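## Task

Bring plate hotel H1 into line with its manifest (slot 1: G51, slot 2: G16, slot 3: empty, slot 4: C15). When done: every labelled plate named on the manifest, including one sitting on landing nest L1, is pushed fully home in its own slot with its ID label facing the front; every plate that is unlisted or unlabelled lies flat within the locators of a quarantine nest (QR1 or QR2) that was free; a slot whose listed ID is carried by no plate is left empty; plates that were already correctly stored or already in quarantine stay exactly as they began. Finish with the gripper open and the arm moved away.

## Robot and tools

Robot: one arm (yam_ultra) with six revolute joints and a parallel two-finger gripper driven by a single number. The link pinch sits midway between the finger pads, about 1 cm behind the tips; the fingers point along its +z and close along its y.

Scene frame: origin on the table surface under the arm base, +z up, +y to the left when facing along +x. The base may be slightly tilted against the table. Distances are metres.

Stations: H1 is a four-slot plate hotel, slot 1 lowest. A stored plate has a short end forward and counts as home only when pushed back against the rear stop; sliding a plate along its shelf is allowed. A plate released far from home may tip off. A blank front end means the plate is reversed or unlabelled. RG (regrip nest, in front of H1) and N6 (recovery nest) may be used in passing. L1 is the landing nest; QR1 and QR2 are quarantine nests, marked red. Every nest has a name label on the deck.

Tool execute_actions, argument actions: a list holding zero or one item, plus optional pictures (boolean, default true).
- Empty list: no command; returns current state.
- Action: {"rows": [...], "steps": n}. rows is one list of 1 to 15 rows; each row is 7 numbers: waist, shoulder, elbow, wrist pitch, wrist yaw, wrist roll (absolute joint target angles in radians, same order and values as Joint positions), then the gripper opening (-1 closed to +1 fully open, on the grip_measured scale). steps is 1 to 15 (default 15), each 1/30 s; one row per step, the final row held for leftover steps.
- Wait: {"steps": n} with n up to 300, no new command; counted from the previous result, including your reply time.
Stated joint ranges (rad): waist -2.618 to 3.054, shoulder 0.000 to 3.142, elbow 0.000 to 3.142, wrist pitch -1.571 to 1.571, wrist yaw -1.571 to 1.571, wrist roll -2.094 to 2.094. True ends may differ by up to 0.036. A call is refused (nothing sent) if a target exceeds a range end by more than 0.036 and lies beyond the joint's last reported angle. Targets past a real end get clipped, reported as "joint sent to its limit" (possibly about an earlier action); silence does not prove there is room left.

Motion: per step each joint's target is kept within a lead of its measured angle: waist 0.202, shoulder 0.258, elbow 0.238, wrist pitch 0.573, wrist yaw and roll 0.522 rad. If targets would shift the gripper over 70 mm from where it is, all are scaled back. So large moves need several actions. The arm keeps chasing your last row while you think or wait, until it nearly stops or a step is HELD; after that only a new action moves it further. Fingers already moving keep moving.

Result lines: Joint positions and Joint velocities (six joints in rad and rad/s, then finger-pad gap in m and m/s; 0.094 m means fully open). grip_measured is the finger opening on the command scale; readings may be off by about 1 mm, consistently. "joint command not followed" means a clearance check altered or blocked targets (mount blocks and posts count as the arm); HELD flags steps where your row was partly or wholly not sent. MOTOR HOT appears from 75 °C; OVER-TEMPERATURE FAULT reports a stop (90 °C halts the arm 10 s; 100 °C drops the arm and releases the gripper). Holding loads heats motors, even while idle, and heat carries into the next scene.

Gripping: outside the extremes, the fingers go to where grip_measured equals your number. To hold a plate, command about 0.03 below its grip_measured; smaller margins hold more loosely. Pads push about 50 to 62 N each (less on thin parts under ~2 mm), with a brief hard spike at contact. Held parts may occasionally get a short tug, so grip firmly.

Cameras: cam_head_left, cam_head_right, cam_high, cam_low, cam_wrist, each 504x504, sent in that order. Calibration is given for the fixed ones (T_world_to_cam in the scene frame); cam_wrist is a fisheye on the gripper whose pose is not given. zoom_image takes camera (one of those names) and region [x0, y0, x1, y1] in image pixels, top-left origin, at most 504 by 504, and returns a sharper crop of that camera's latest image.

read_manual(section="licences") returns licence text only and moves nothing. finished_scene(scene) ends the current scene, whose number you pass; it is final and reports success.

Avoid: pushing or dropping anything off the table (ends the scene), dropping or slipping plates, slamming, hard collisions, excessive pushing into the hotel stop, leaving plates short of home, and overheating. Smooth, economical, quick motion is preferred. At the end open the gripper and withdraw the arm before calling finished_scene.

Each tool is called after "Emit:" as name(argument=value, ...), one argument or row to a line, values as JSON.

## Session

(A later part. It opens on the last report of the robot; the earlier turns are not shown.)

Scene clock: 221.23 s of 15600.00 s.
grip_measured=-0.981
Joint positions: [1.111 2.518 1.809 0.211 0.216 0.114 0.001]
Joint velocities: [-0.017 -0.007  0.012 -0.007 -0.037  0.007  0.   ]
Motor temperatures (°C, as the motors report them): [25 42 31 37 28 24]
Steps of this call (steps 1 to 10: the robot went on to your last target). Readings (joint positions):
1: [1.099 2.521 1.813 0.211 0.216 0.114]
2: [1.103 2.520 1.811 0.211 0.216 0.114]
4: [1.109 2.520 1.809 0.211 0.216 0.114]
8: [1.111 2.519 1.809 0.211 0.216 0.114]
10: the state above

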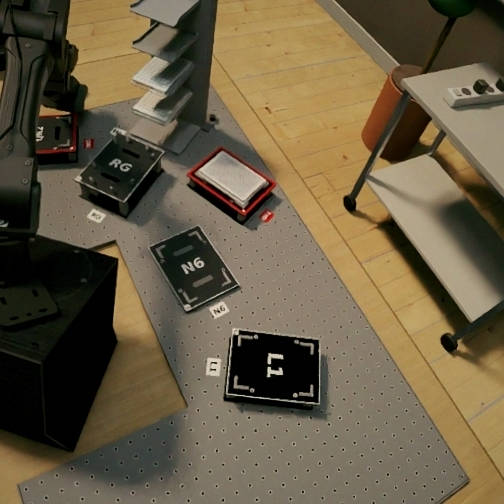

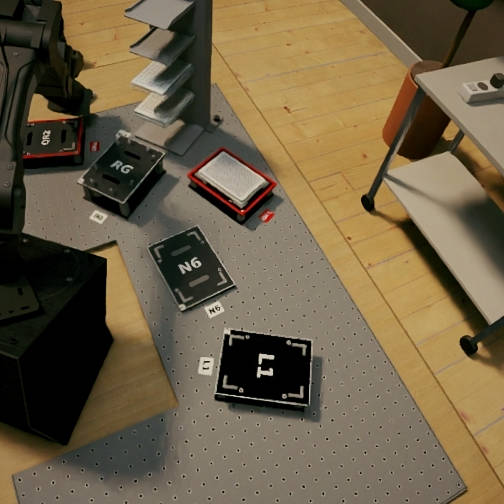

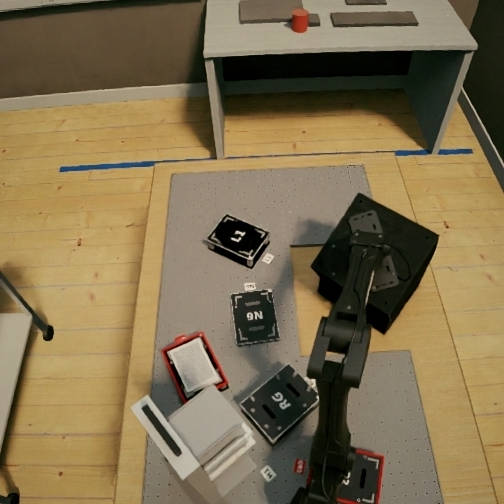

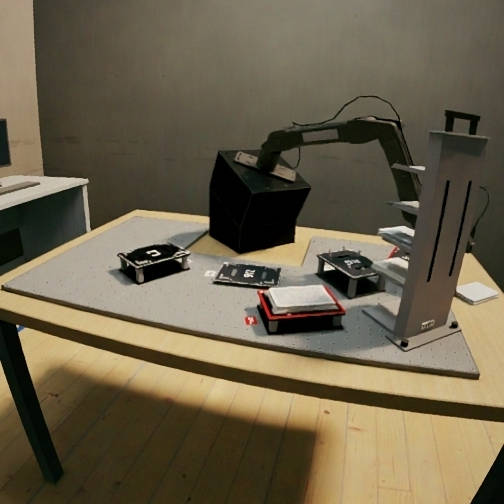

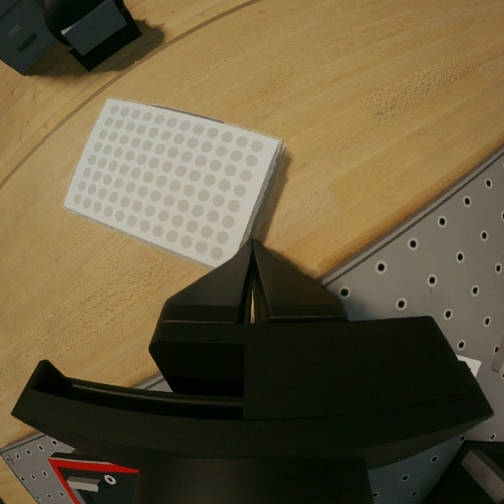

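Emit:
execute_actions(
  actions=[
    {"rows":[[1.1,2.47,1.81,0.228,0.21,0.11,-1],[1.095,2.46,1.83,0.228,0.21,0.11,-1],[1.095,2.455,1.85,0.228,0.21,0.11,-1],[1.1,2.455,1.87,0.228,0.21,0.11,-1],[1.1,2.46,1.89,0.228,0.21,0.11,-1],[1.1,2.47,1.91,0.228,0.21,0.11,-1],[1.11,2.48,1.93,0.228,0.21,0.11,-1],[1.12,2.49,1.95,0.228,0.21,0.11,-1],[1.13,2.5,1.97,0.228,0.21,0.11,-1],[1.135,2.51,1.99,0.228,0.21,0.11,-1],[1.135,2.52,2.0,0.228,0.21,0.11,-1],[1.135,2.53,2.0,0.228,0.21,0.11,-1],[1.135,2.54,2.0,0.228,0.21,0.11,-1],[1.135,2.55,2.0,0.228,0.21,0.11,-1],[1.135,2.56,2.0,0.228,0.21,0.11,-1]]},
  ],
  pictures=false,
)

Emit:
execute_actions(
  actions=[
    {"rows":[[1.135,2.565,2.0,0.228,0.21,0.11,-1],[1.135,2.57,2.0,0.228,0.21,0.11,-1],[1.135,2.575,2.0,0.228,0.21,0.11,-1],[1.135,2.58,2.0,0.228,0.21,0.11,-1],[1.135,2.585,2.0,0.228,0.21,0.11,-1],[1.135,2.59,2.0,0.228,0.21,0.11,-1],[1.135,2.595,2.0,0.228,0.21,0.11,-1]]},
  ],
)

Scene clock: 227.93 s of 15600.00 s.
grip_measured=-0.981
Joint positions: [1.119 2.522 1.981 0.232 0.216 0.114 0.001]
Joint velocities: [ 0.071  0.173  0.081  0.095  0.022 -0.022 -0.001]
Motor temperatures (°C, as the motors report them): [25 44 31 37 28 24]
Steps of this call (steps 1 to 30: the robot went on to your last target; steps 31 to 90: nothing new was sent; then 3.20 s passed at rest; steps 91 to 105: all 15 steps of this action). Readings (joint positions):
91: [1.110 2.517 1.809 0.211 0.216 0.114]
92: [1.109 2.515 1.809 0.211 0.216 0.114]
94: [1.106 2.507 1.812 0.209 0.216 0.114]
98: [1.101 2.505 1.876 0.206 0.216 0.114]
105: the state above

Scene clock: 228.43 s of 15600.00 s.
grip_measured=-0.981
Joint positions: [1.125 2.608 1.983 0.241 0.217 0.114 0.001]
Joint velocities: [-0.002  0.017 -0.007 -0.037 -0.022  0.066  0.001]
Motor temperatures (°C, as the motors report them): [25 44 31 37 28 24]
Steps of this call (steps 1 to 15: all 15 steps of this action). Readings (joint positions):
1: [1.121 2.530 1.983 0.235 0.216 0.114]
2: [1.123 2.538 1.983 0.236 0.216 0.114]
4: [1.124 2.562 1.983 0.236 0.216 0.114]
8: [1.124 2.607 1.983 0.233 0.216 0.114]
15: the state above

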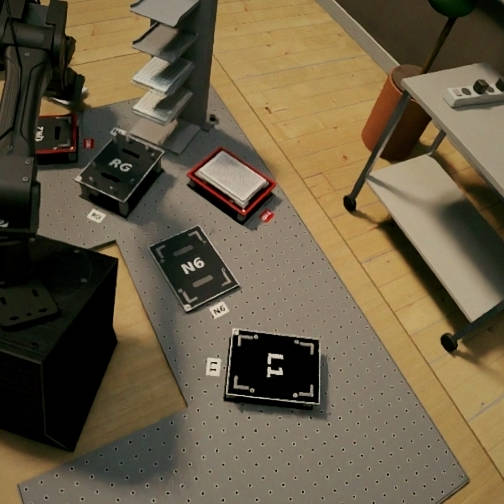

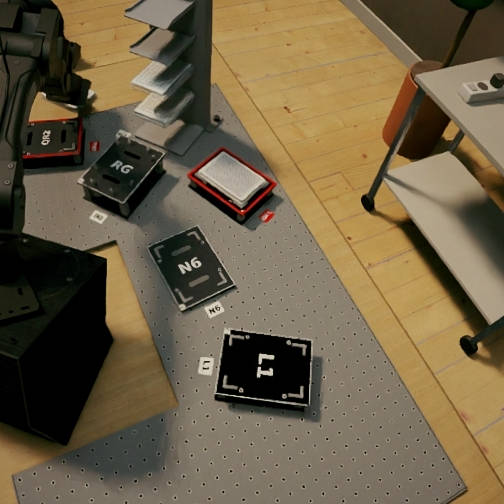

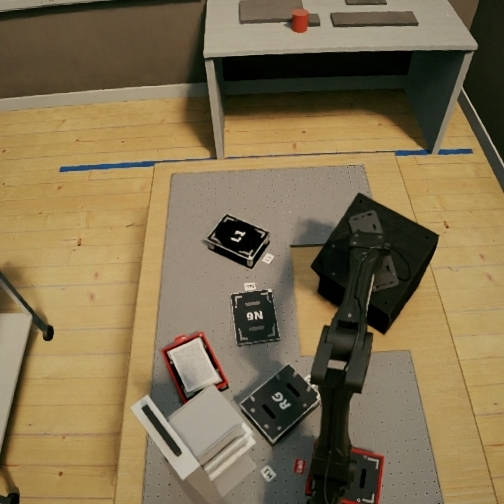

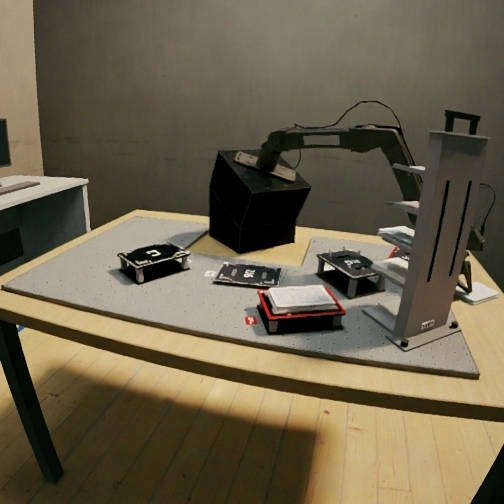

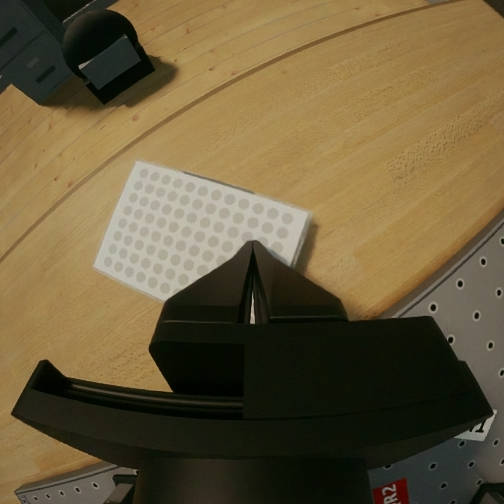

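Emit:
execute_actions(
  actions=[
    {"rows":[[1.135,2.585,1.975,0.2,0.21,0.11,-1],[1.135,2.58,1.966,0.19,0.21,0.11,-1],[1.135,2.575,1.957,0.19,0.21,0.11,-1],[1.135,2.57,1.948,0.19,0.21,0.11,-1],[1.135,2.565,1.939,0.19,0.21,0.11,-1],[1.135,2.56,1.93,0.19,0.21,0.11,-1],[1.135,2.555,1.921,0.19,0.21,0.11,-1],[1.135,2.55,1.912,0.19,0.21,0.11,-1],[1.135,2.545,1.903,0.19,0.21,0.11,-1],[1.135,2.54,1.894,0.19,0.21,0.11,-1],[1.135,2.535,1.885,0.19,0.21,0.11,-1],[1.135,2.53,1.876,0.19,0.21,0.11,-1],[1.135,2.525,1.867,0.19,0.21,0.11,-1],[1.135,2.52,1.858,0.19,0.21,0.11,-1],[1.135,2.515,1.849,0.19,0.21,0.11,-1]]},
  ],
  pictures=false,
)

Emit:
execute_actions(
  actions=[
    {"steps":10},
  ],
)

Scene clock: 231.10 s of 15600.00 s.
grip_measured=-0.981
Joint positions: [1.125 2.547 1.883 0.218 0.217 0.114 0.001]
Joint velocities: [ 0.007 -0.168 -0.271  0.007  0.037 -0.066 -0.   ]
Motor temperatures (°C, as the motors report them): [25 44 31 36 28 24]
Steps of this call (steps 1 to 15: the robot went on to your last target; steps 16 to 65: nothing new was sent; steps 66 to 80: all 15 steps of this action). Readings (joint positions):
66: [1.125 2.608 1.983 0.238 0.217 0.114]
67: [1.125 2.608 1.983 0.236 0.217 0.114]
69: [1.125 2.604 1.980 0.229 0.217 0.114]
73: [1.125 2.583 1.946 0.222 0.217 0.114]
80: the state above

Scene clock: 231.43 s of 15600.00 s.
grip_measured=-0.981
Joint positions: [1.125 2.539 1.869 0.216 0.217 0.114 0.001]
Joint velocities: [ 0.002  0.022  0.002 -0.037  0.081  0.037 -0.001]
Motor temperatures (°C, as the motors report them): [25 45 31 36 28 24]
Steps of this call (steps 1 to 10: the robot went on to your last target). Readings (joint positions):
1: [1.125 2.543 1.875 0.217 0.217 0.114]
2: [1.125 2.541 1.872 0.217 0.217 0.114]
4: [1.125 2.539 1.869 0.216 0.217 0.114]
8: [1.125 2.539 1.869 0.216 0.217 0.114]
10: the state above

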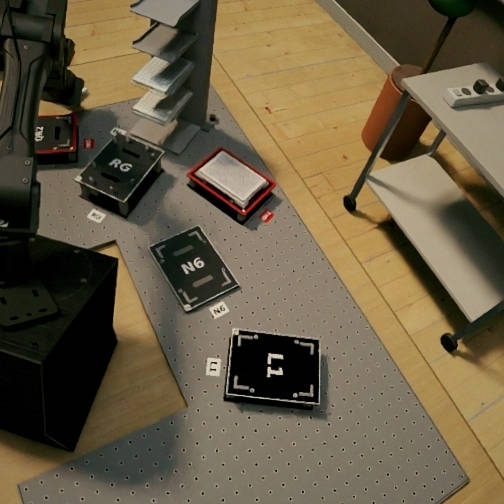

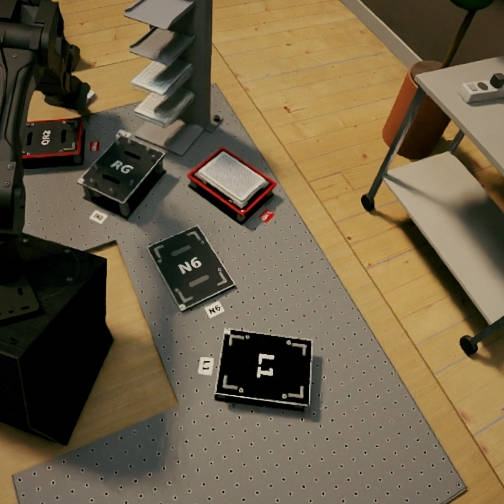

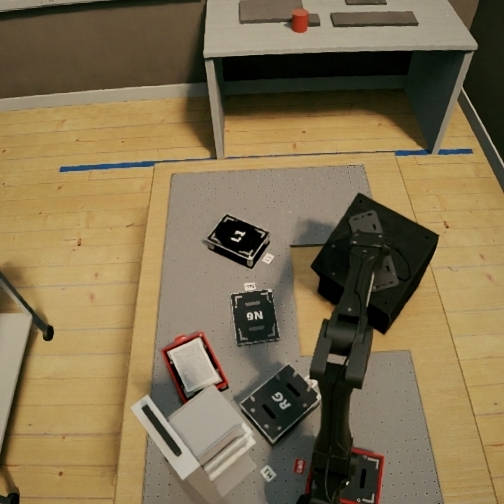

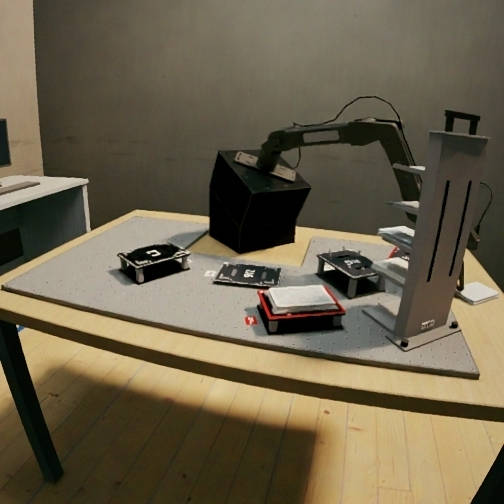

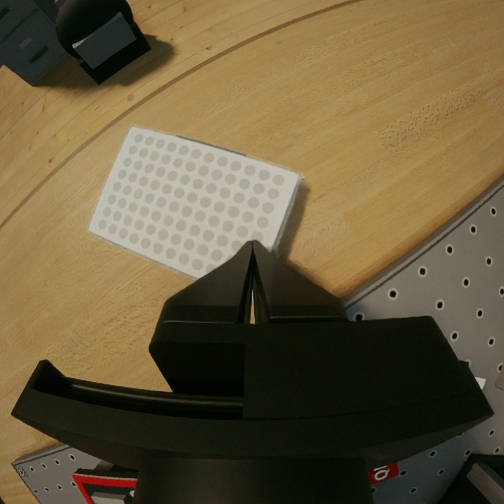

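Emit:
execute_actions(
  actions=[
    {"rows":[[1.135,2.5,1.89,0.24,0.22,0.09,-1],[1.14,2.49,1.91,0.26,0.22,0.07,-1],[1.15,2.49,1.92,0.28,0.22,0.05,-1],[1.165,2.49,1.93,0.28,0.22,0.03,-1],[1.18,2.49,1.94,0.28,0.22,0.01,-1],[1.195,2.5,1.95,0.28,0.22,-0.01,-1],[1.21,2.51,1.96,0.28,0.22,-0.03,-1],[1.225,2.52,1.97,0.28,0.22,-0.05,-1],[1.24,2.53,1.975,0.28,0.22,-0.05,-1],[1.255,2.54,1.975,0.28,0.22,-0.05,-1],[1.27,2.55,1.975,0.28,0.22,-0.05,-1],[1.278,2.56,1.975,0.28,0.22,-0.05,-1],[1.278,2.57,1.975,0.28,0.22,-0.05,-1],[1.278,2.58,1.975,0.28,0.22,-0.05,-1],[1.278,2.585,1.975,0.28,0.22,-0.05,-1]]},
  ],
  pictures=false,
)

Emit:
execute_actions(
  actions=[
    {"steps":15},
  ],
)

Scene clock: 238.17 s of 15600.00 s.
grip_measured=-0.981
Joint positions: [ 1.274  2.555  1.955  0.276  0.22  -0.029  0.001]
Joint velocities: [ 0.383  0.237 -0.012  0.139 -0.081 -0.125 -0.001]
Motor temperatures (°C, as the motors report them): [25 46 30 36 28 24]
Steps of this call (steps 1 to 30: the robot went on to your last target; steps 31 to 90: nothing new was sent; then 3.23 s passed at rest; steps 91 to 105: all 15 steps of this action). Readings (joint positions):
91: [1.125 2.538 1.869 0.218 0.217 0.111]
92: [1.125 2.536 1.869 0.218 0.217 0.105]
94: [1.127 2.534 1.873 0.224 0.217 0.086]
98: [1.155 2.534 1.915 0.236 0.220 0.027]
105: the state above

Scene clock: 238.67 s of 15600.00 s.
grip_measured=-0.981
Joint positions: [ 1.269  2.61   1.955  0.265  0.217 -0.043  0.001]
Joint velocities: [-0.002 -0.022 -0.007 -0.051  0.007 -0.022 -0.   ]
Motor temperatures (°C, as the motors report them): [25 46 30 36 28 24]
Steps of this call (steps 1 to 15: the robot went on to your last target). Readings (joint positions):
1: [1.285 2.564 1.955 0.277 0.219 -0.032]
2: [1.293 2.574 1.955 0.277 0.218 -0.035]
4: [1.297 2.593 1.955 0.275 0.217 -0.039]
8: [1.283 2.610 1.955 0.264 0.217 -0.042]
15: the state above

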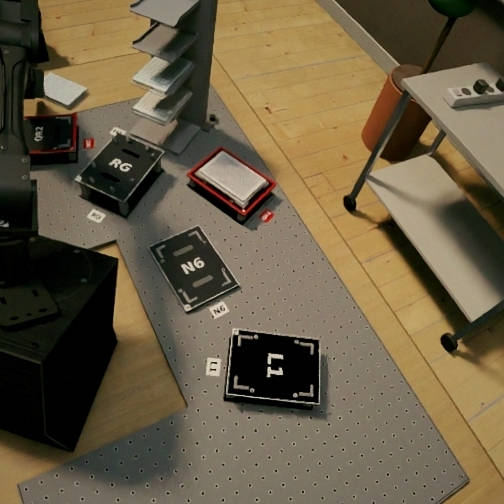

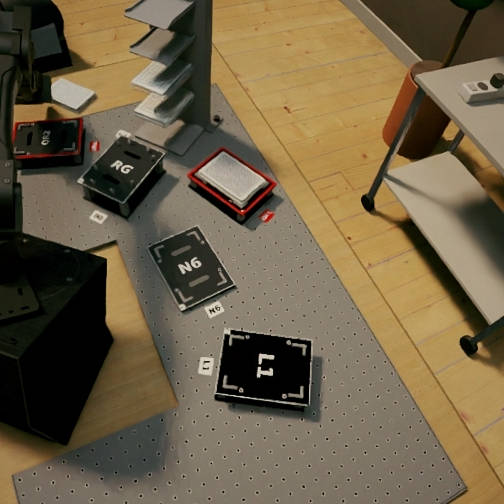

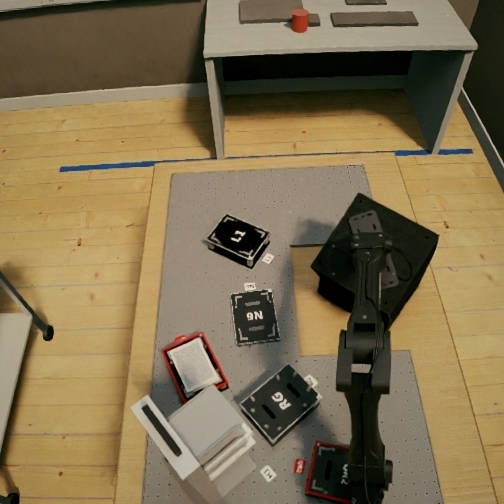

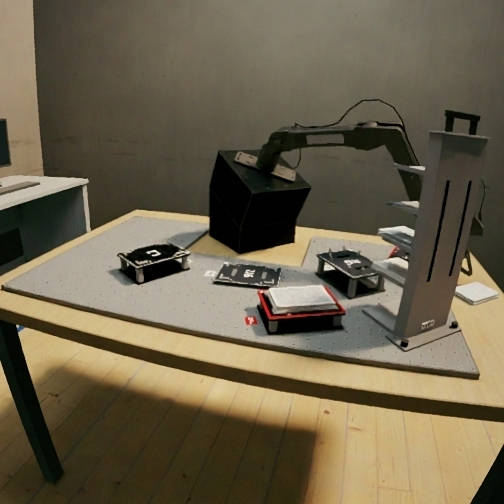

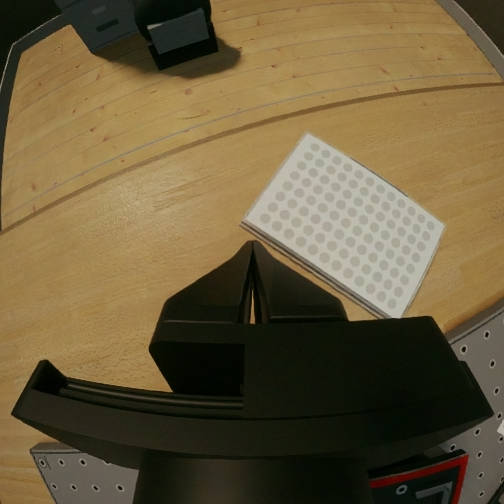

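Emit:
execute_actions(
  actions=[
    {"rows":[[1.27,2.6,1.975,0.28,0.22,-0.05,-1],[1.27,2.61,1.975,0.28,0.22,-0.05,-1],[1.27,2.62,1.975,0.28,0.22,-0.05,-1],[1.27,2.63,1.98,0.28,0.22,-0.05,-1],[1.27,2.635,1.985,0.28,0.22,-0.05,-1]],"steps":12},
  ],
  pictures=false,
)

Emit:
execute_actions(
  actions=[
    {"rows":[[1.262,2.641,2.0,0.28,0.22,-0.05,-1],[1.259,2.647,2.012,0.28,0.22,-0.05,-1],[1.256,2.653,2.024,0.28,0.22,-0.05,-1],[1.253,2.659,2.036,0.28,0.22,-0.05,-1],[1.25,2.665,2.048,0.28,0.22,-0.05,-1],[1.247,2.671,2.06,0.28,0.22,-0.05,-1],[1.244,2.677,2.072,0.28,0.22,-0.05,-1],[1.241,2.683,2.084,0.28,0.22,-0.05,-1],[1.238,2.689,2.096,0.28,0.22,-0.05,-1],[1.235,2.695,2.108,0.28,0.22,-0.05,-1],[1.232,2.701,2.12,0.28,0.22,-0.05,-1],[1.229,2.707,2.132,0.28,0.22,-0.05,-1],[1.226,2.713,2.144,0.28,0.22,-0.05,-1],[1.223,2.719,2.156,0.28,0.22,-0.05,-1],[1.22,2.725,2.168,0.28,0.22,-0.05,-1]]},
  ],
  pictures=false,
)

Emit:
execute_actions(
  actions=[
    {"steps":10},
  ],
)

Scene clock: 242.53 s of 15600.00 s.
grip_measured=-0.981
Joint positions: [ 1.269  2.652  1.955  0.268  0.217 -0.044  0.001]
Joint velocities: [ 0.002  0.032  0.017 -0.051 -0.007  0.007  0.001]
Motor temperatures (°C, as the motors report them): [26 46 30 36 28 24]
Steps of this call (steps 1 to 15: the robot went on to your last target; steps 16 to 90: nothing new was sent; then 0.47 s passed at rest; steps 91 to 102: all 12 steps of this action). Readings (joint positions):
91: [1.269 2.610 1.955 0.265 0.217 -0.044]
92: [1.269 2.610 1.955 0.265 0.217 -0.044]
94: [1.269 2.615 1.955 0.266 0.217 -0.044]
98: [1.269 2.636 1.955 0.269 0.217 -0.044]
102: the state above

Scene clock: 243.03 s of 15600.00 s.
grip_measured=-0.981
Joint positions: [ 1.225  2.72   2.115  0.266  0.217 -0.044  0.001]
Joint velocities: [-0.105  0.159  0.32   0.051  0.007 -0.007 -0.   ]
Motor temperatures (°C, as the motors report them): [26 46 31 36 28 24]
Steps of this call (steps 1 to 15: all 15 steps of this action). Readings (joint positions):
1: [1.269 2.653 1.955 0.267 0.217 -0.044]
2: [1.268 2.655 1.959 0.266 0.217 -0.044]
4: [1.264 2.663 1.978 0.266 0.217 -0.044]
8: [1.251 2.682 2.029 0.266 0.217 -0.044]
15: the state above

Scene clock: 243.37 s of 15600.00 s.
grip_measured=-0.981
Joint positions: [ 1.218  2.731  2.133  0.266  0.217 -0.044  0.001]
Joint velocities: [ 0.002 -0.012  0.007 -0.007  0.022 -0.022  0.   ]
Motor temperatures (°C, as the motors report them): [26 46 31 36 28 24]
Steps of this call (steps 1 to 10: the robot went on to your last target). Readings (joint positions):
1: [1.222 2.724 2.125 0.266 0.217 -0.044]
2: [1.220 2.728 2.129 0.266 0.217 -0.044]
4: [1.218 2.730 2.133 0.266 0.217 -0.044]
8: [1.218 2.731 2.133 0.266 0.217 -0.044]
10: the state above

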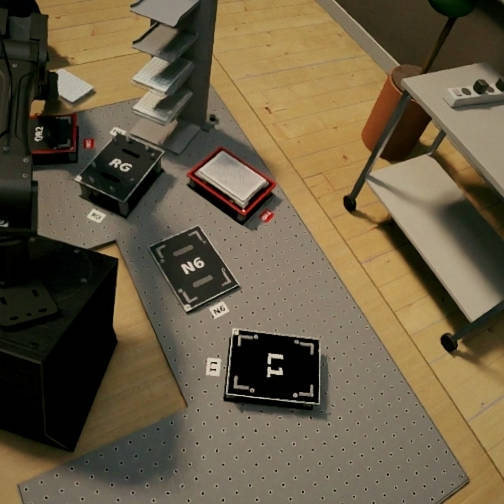

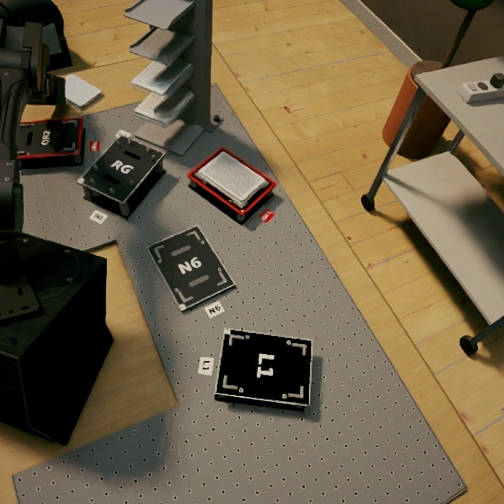

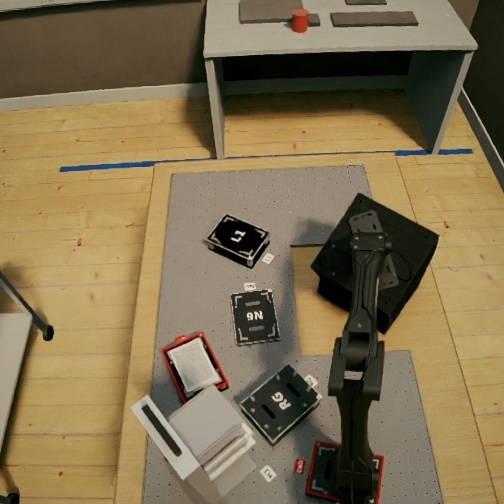

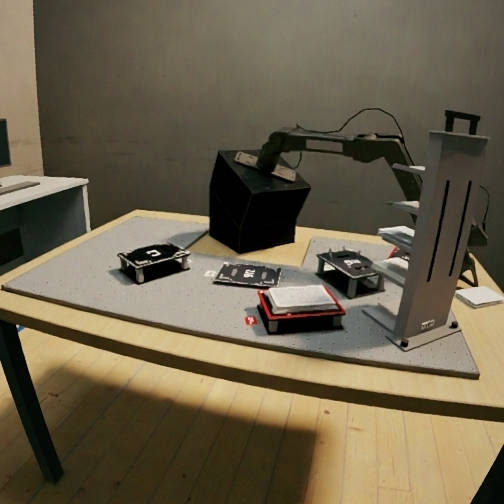

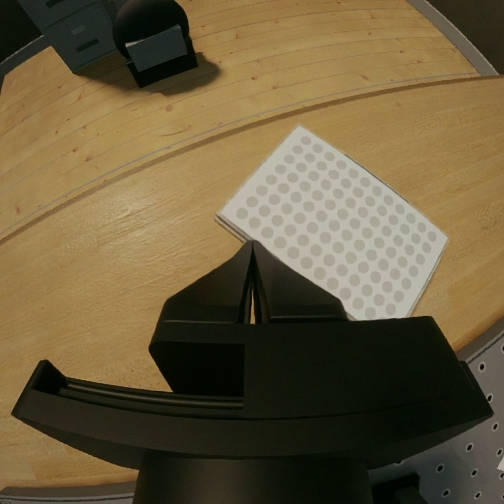

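Emit:
execute_actions(
  actions=[
    {"rows":[[1.215,2.737,2.175,0.28,0.22,-0.05,-1],[1.214,2.745,2.19,0.28,0.22,-0.05,-1],[1.213,2.753,2.205,0.28,0.22,-0.05,-1],[1.212,2.761,2.22,0.28,0.22,-0.05,-1],[1.211,2.77,2.235,0.28,0.22,-0.05,-1],[1.21,2.779,2.25,0.28,0.22,-0.05,-1],[1.208,2.788,2.265,0.28,0.22,-0.05,-1],[1.206,2.797,2.28,0.28,0.22,-0.05,-1],[1.204,2.806,2.295,0.28,0.22,-0.05,-1],[1.202,2.815,2.31,0.28,0.22,-0.05,-1],[1.2,2.824,2.325,0.28,0.22,-0.05,-1],[1.198,2.833,2.34,0.28,0.22,-0.05,-1],[1.196,2.842,2.355,0.28,0.22,-0.05,-1],[1.194,2.851,2.37,0.28,0.22,-0.05,-1],[1.192,2.86,2.385,0.28,0.22,-0.05,-1]]},
  ],
  pictures=false,
)

Emit:
execute_actions(
  actions=[
    {"steps":10},
  ],
)

Scene clock: 246.23 s of 15600.00 s.
grip_measured=-0.981
Joint positions: [ 1.2    2.852  2.325  0.268  0.217 -0.044  0.001]
Joint velocities: [-0.061  0.256  0.452  0.022 -0.037  0.095 -0.   ]
Motor temperatures (°C, as the motors report them): [26 46 31 37 28 24]
Steps of this call (steps 1 to 30: the robot went on to your last target; steps 31 to 71: nothing new was sent; steps 72 to 86: all 15 steps of this action). Readings (joint positions):
72: [1.218 2.732 2.134 0.266 0.217 -0.044]
73: [1.218 2.736 2.140 0.266 0.217 -0.044]
75: [1.218 2.752 2.163 0.266 0.217 -0.044]
79: [1.215 2.789 2.221 0.266 0.217 -0.044]
86: the state above

Scene clock: 246.57 s of 15600.00 s.
grip_measured=-0.981
Joint positions: [ 1.191  2.865  2.35   0.268  0.217 -0.044  0.001]
Joint velocities: [ 0.012  0.002  0.002 -0.095  0.037  0.037 -0.001]
Motor temperatures (°C, as the motors report them): [26 46 31 37 28 24]
Steps of this call (steps 1 to 10: the robot went on to your last target). Readings (joint positions):
1: [1.198 2.859 2.337 0.268 0.217 -0.044]
2: [1.196 2.863 2.344 0.268 0.217 -0.044]
4: [1.193 2.865 2.349 0.268 0.217 -0.044]
8: [1.191 2.865 2.350 0.268 0.217 -0.044]
10: the state above

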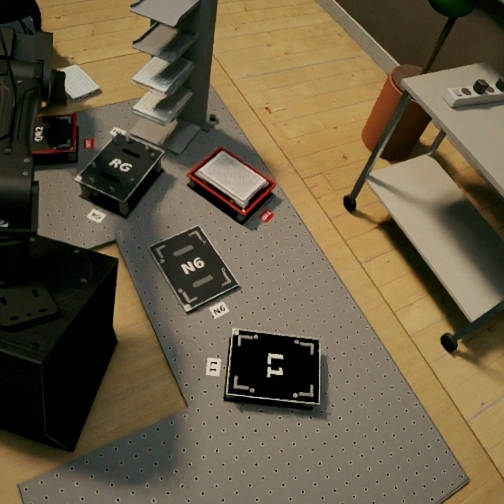

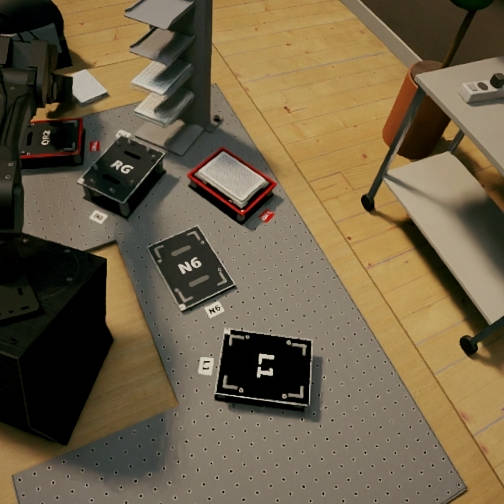

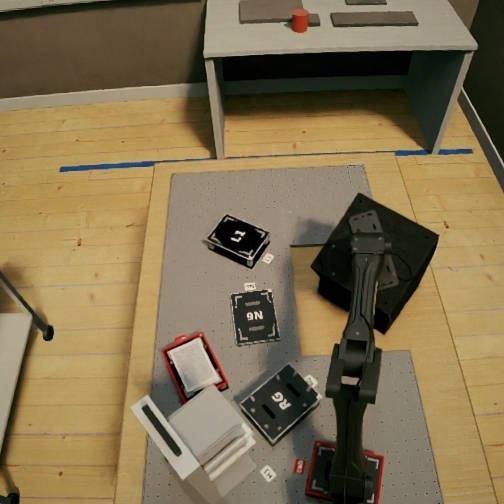

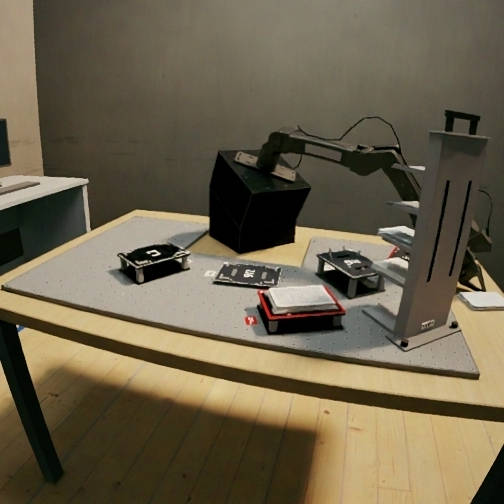

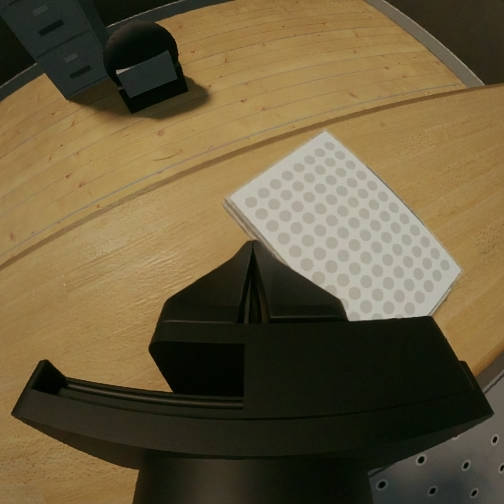

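Continue: mostly right, some forward.

Emit:
execute_actions(
  actions=[
    {"rows":[[1.183,2.865,2.395,0.28,0.22,-0.05,-1],[1.18,2.87,2.405,0.28,0.22,-0.05,-1],[1.177,2.876,2.415,0.28,0.22,-0.05,-1],[1.174,2.882,2.425,0.28,0.22,-0.05,-1],[1.171,2.888,2.435,0.28,0.22,-0.05,-1],[1.168,2.894,2.445,0.28,0.22,-0.05,-1],[1.165,2.9,2.455,0.28,0.22,-0.05,-1],[1.162,2.905,2.465,0.28,0.22,-0.05,-1],[1.158,2.911,2.475,0.28,0.22,-0.05,-1],[1.154,2.917,2.485,0.28,0.22,-0.05,-1],[1.15,2.923,2.495,0.28,0.22,-0.05,-1],[1.146,2.928,2.505,0.28,0.22,-0.05,-1],[1.142,2.934,2.515,0.28,0.22,-0.05,-1],[1.138,2.94,2.525,0.28,0.22,-0.05,-1],[1.134,2.945,2.535,0.28,0.22,-0.05,-1]]},
  ],
  pictures=false,
)

Emit:
execute_actions(
  actions=[
    {"steps":10},
  ],
)

Scene clock: 250.43 s of 15600.00 s.
grip_measured=-0.981
Joint positions: [ 1.148  2.939  2.486  0.269  0.216 -0.044  0.001]
Joint velocities: [-0.134  0.154  0.305 -0.022 -0.095  0.037 -0.001]
Motor temperatures (°C, as the motors report them): [26 46 31 37 28 24]
Steps of this call (steps 1 to 30: the robot went on to your last target; steps 31 to 90: nothing new was sent; then 0.37 s passed at rest; steps 91 to 105: all 15 steps of this action). Readings (joint positions):
91: [1.191 2.865 2.350 0.268 0.217 -0.044]
92: [1.190 2.868 2.355 0.268 0.217 -0.044]
94: [1.188 2.878 2.373 0.268 0.217 -0.044]
98: [1.177 2.901 2.414 0.269 0.216 -0.044]
105: the state above

Scene clock: 250.77 s of 15600.00 s.
grip_measured=-0.981
Joint positions: [ 1.132  2.946  2.502  0.272  0.216 -0.044  0.001]
Joint velocities: [-0.002  0.002  0.007 -0.051 -0.007 -0.007  0.   ]
Motor temperatures (°C, as the motors report them): [26 46 31 37 28 24]
Steps of this call (steps 1 to 10: the robot went on to your last target). Readings (joint positions):
1: [1.145 2.943 2.493 0.270 0.216 -0.044]
2: [1.141 2.945 2.498 0.271 0.216 -0.044]
4: [1.135 2.946 2.501 0.272 0.216 -0.044]
8: [1.132 2.946 2.502 0.272 0.216 -0.044]
10: the state above

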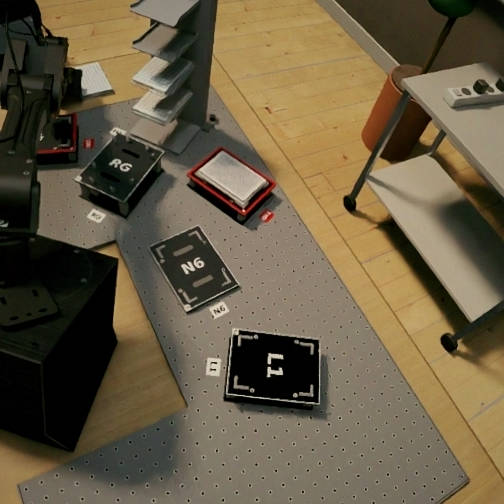

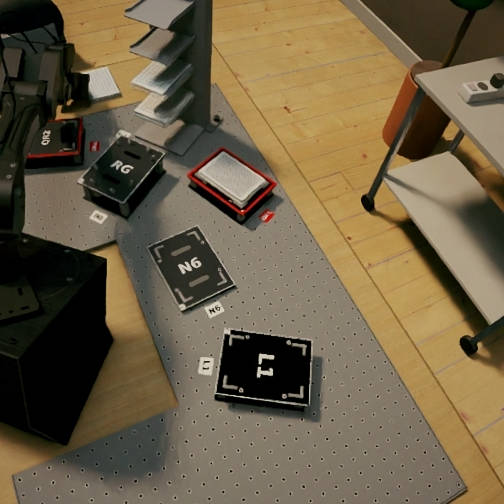

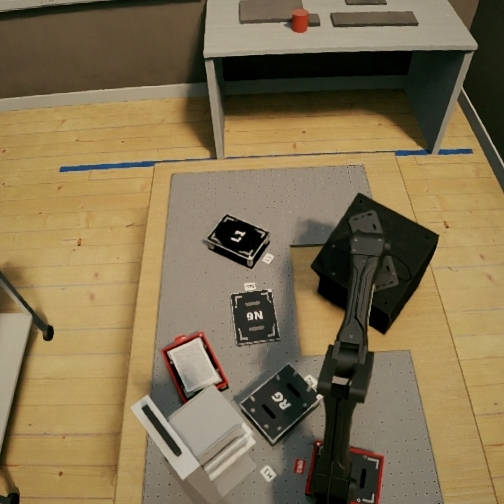

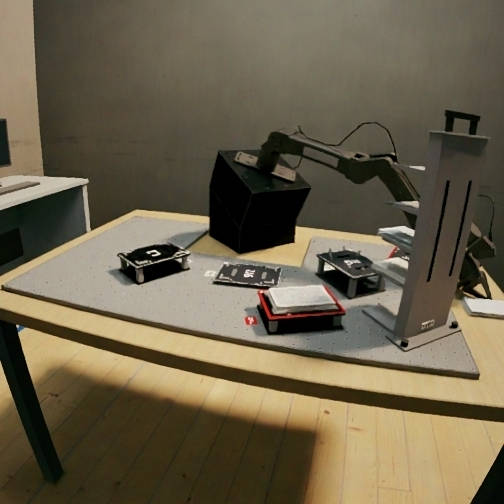

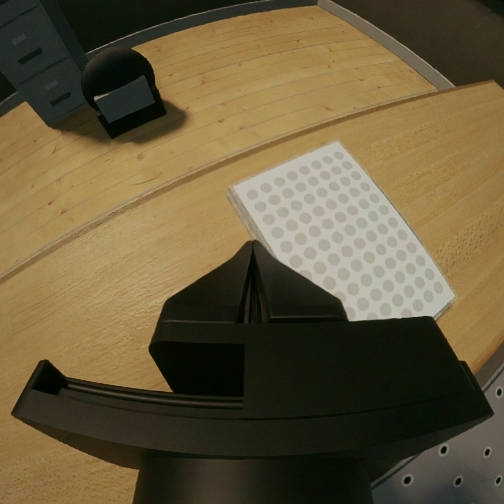

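Emit:
execute_actions(
  actions=[
    {"rows":[[1.145,2.91,2.5,0.28,0.2,-0.05,-1],[1.15,2.88,2.49,0.28,0.17,-0.07,-1],[1.15,2.85,2.47,0.27,0.13,-0.1,-1],[1.14,2.82,2.45,0.26,0.09,-0.13,-1],[1.13,2.79,2.42,0.24,0.05,-0.16,-1],[1.115,2.76,2.39,0.22,0.01,-0.19,-1],[1.1,2.73,2.36,0.2,-0.03,-0.22,-1],[1.085,2.7,2.33,0.18,-0.07,-0.25,-0.5],[1.07,2.67,2.3,0.16,-0.11,-0.28,0],[1.055,2.645,2.27,0.14,-0.15,-0.31,0.5],[1.04,2.62,2.245,0.12,-0.19,-0.34,1],[1.025,2.6,2.22,0.1,-0.23,-0.37,1],[1.01,2.585,2.2,0.08,-0.27,-0.4,1],[0.995,2.575,2.18,0.06,-0.31,-0.43,1],[0.98,2.567,2.155,0.04,-0.34,-0.45,1]]},
  ],
  pictures=false,
)

Emit:
execute_actions(
  actions=[
    {"rows":[[0.97,2.567,2.155,0.04,-0.34,-0.45,1],[0.96,2.567,2.155,0.04,-0.34,-0.45,1],[0.952,2.567,2.155,0.04,-0.34,-0.45,1],[0.945,2.567,2.155,0.04,-0.34,-0.45,1],[0.938,2.567,2.155,0.04,-0.34,-0.45,1],[0.932,2.567,2.155,0.04,-0.34,-0.45,1],[0.926,2.567,2.155,0.04,-0.34,-0.45,1],[0.92,2.567,2.155,0.04,-0.34,-0.45,1]]},
  ],
  pictures=false,
)

Emit:
execute_actions(
  actions=[
    {"steps":10},
  ],
)

Scene clock: 255.50 s of 15600.00 s.
grip_measured=+0.992
Joint positions: [ 1.025  2.596  2.218  0.131 -0.18  -0.333  0.094]
Joint velocities: [-0.603 -0.593 -0.51  -0.271 -1.018 -0.725  0.045]
Motor temperatures (°C, as the motors report them): [26 47 31 37 28 24]
Steps of this call (steps 1 to 30: the robot went on to your last target; steps 31 to 90: nothing new was sent; then 1.23 s passed at rest; steps 91 to 105: all 15 steps of this action). Readings (joint positions):
91: [1.132 2.946 2.502 0.272 0.216 -0.044]
92: [1.132 2.942 2.500 0.271 0.211 -0.047]
94: [1.132 2.918 2.474 0.261 0.184 -0.067]
98: [1.125 2.808 2.374 0.214 0.073 -0.146]
105: the state above

Scene clock: 256.00 s of 15600.00 s.
grip_measured=+1.000
Joint positions: [ 0.907  2.586  2.16   0.038 -0.312 -0.44   0.094]
Joint velocities: [ 0.037 -0.002 -0.002  0.051 -0.066  0.007  0.   ]
Motor temperatures (°C, as the motors report them): [26 47 31 37 28 24]
Steps of this call (steps 1 to 15: all 15 steps of this action). Readings (joint positions):
1: [1.004 2.580 2.203 0.121 -0.210 -0.355]
2: [0.984 2.571 2.195 0.113 -0.232 -0.373]
4: [0.949 2.568 2.187 0.101 -0.262 -0.399]
8: [0.909 2.576 2.167 0.065 -0.291 -0.425]
15: the state above

Scene clock: 256.33 s of 15600.00 s.
grip_measured=+1.000
Joint positions: [ 0.909  2.586  2.16   0.038 -0.319 -0.444  0.094]
Joint velocities: [-0.012 -0.002 -0.007  0.007 -0.066 -0.081  0.   ]
Motor temperatures (°C, as the motors report them): [26 47 31 37 28 24]
Steps of this call (steps 1 to 10: the robot went on to your last target). Readings (joint positions):
1: [0.908 2.586 2.160 0.038 -0.314 -0.441]
2: [0.909 2.586 2.160 0.038 -0.316 -0.441]
4: [0.909 2.586 2.160 0.038 -0.318 -0.443]
8: [0.909 2.586 2.160 0.038 -0.319 -0.443]
10: the state above

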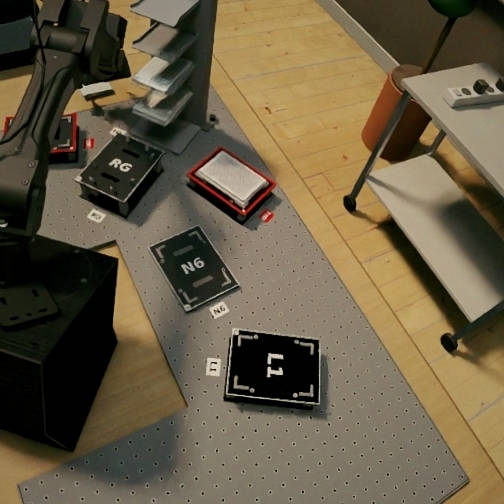

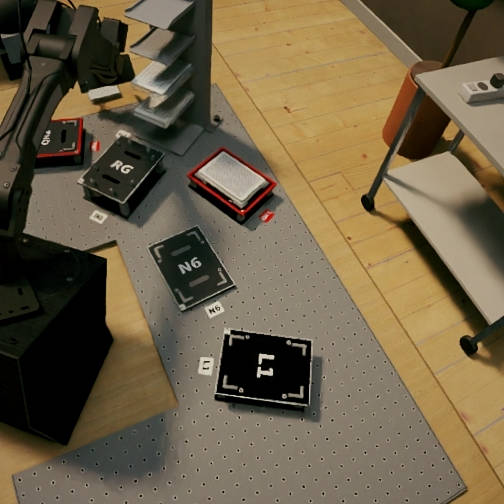

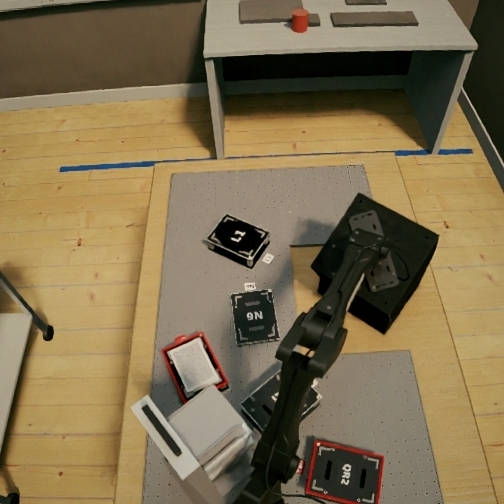

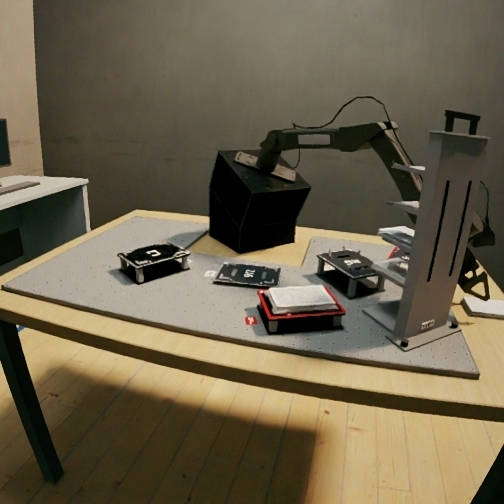

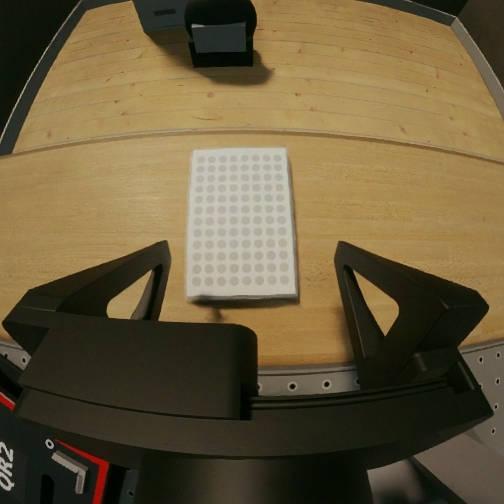

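Emit:
execute_actions(
  actions=[
    {"rows":[[0.925,2.58,2.2,0.05,-0.335,-0.445,1],[0.926,2.59,2.212,0.055,-0.335,-0.445,1],[0.926,2.6,2.224,0.06,-0.335,-0.445,1],[0.926,2.612,2.236,0.06,-0.335,-0.445,1],[0.926,2.624,2.248,0.06,-0.335,-0.445,1],[0.926,2.636,2.26,0.06,-0.335,-0.445,1],[0.926,2.648,2.272,0.06,-0.335,-0.445,1],[0.926,2.66,2.284,0.06,-0.335,-0.445,1],[0.926,2.672,2.296,0.06,-0.335,-0.445,1],[0.926,2.684,2.308,0.06,-0.335,-0.445,1],[0.926,2.695,2.32,0.06,-0.335,-0.445,1],[0.926,2.705,2.33,0.06,-0.335,-0.445,1]]},
  ],
  pictures=false,
)

Emit:
execute_actions(
  actions=[
    {"steps":10},
  ],
)

Scene clock: 258.77 s of 15600.00 s.
grip_measured=+1.000
Joint positions: [ 0.909  2.717  2.289  0.045 -0.32  -0.444  0.094]
Joint velocities: [-0.012  0.173  0.002 -0.081  0.037 -0.022  0.   ]
Motor temperatures (°C, as the motors report them): [25 47 31 37 28 24]
Steps of this call (steps 1 to 15: the robot went on to your last target; steps 16 to 58: nothing new was sent; steps 59 to 73: all 15 steps of this action). Readings (joint positions):
59: [0.909 2.586 2.160 0.038 -0.320 -0.444]
60: [0.909 2.588 2.163 0.038 -0.320 -0.444]
62: [0.909 2.600 2.183 0.039 -0.320 -0.444]
66: [0.909 2.641 2.233 0.044 -0.320 -0.444]
73: the state above

Scene clock: 259.10 s of 15600.00 s.
grip_measured=+1.000
Joint positions: [ 0.909  2.727  2.289  0.046 -0.32  -0.444  0.094]
Joint velocities: [-0.017 -0.017  0.012  0.081 -0.007  0.051  0.   ]
Motor temperatures (°C, as the motors report them): [25 47 31 37 28 24]
Steps of this call (steps 1 to 10: the robot went on to your last target). Readings (joint positions):
1: [0.909 2.721 2.289 0.045 -0.320 -0.444]
2: [0.909 2.725 2.289 0.045 -0.320 -0.444]
4: [0.909 2.727 2.289 0.045 -0.320 -0.444]
8: [0.909 2.727 2.289 0.046 -0.320 -0.444]
10: the state above

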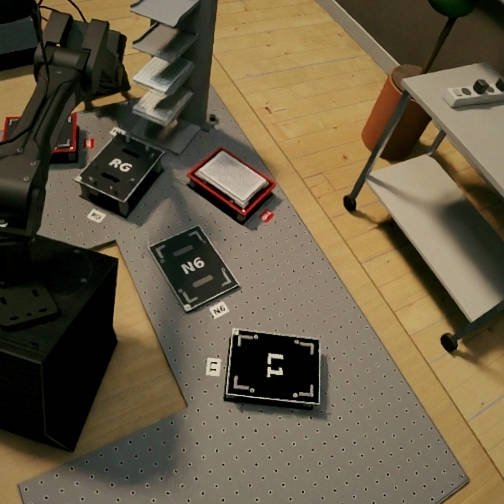

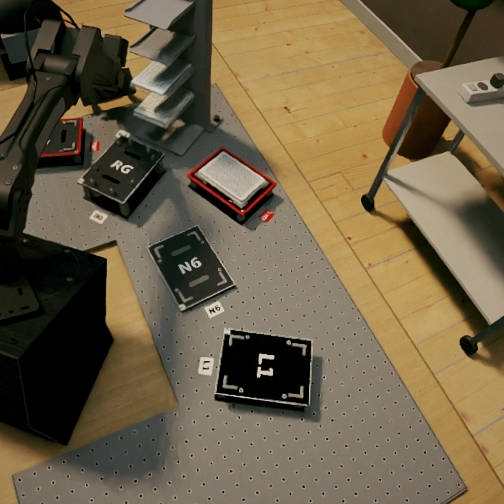

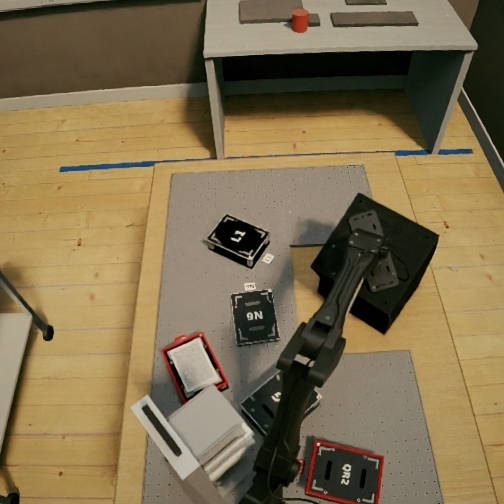

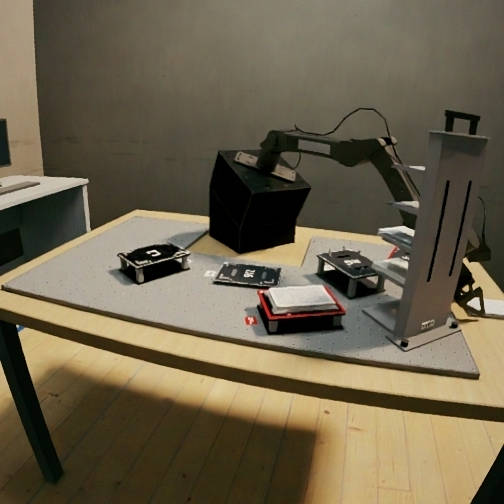

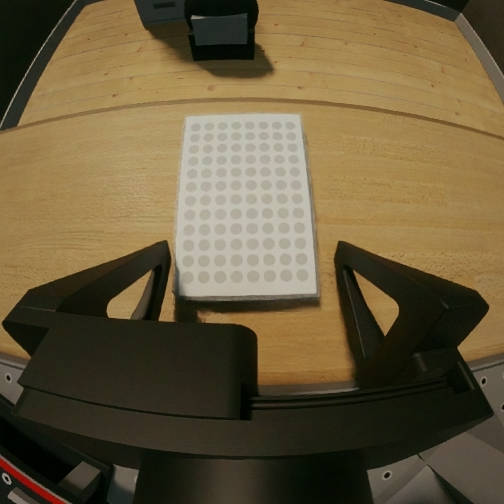

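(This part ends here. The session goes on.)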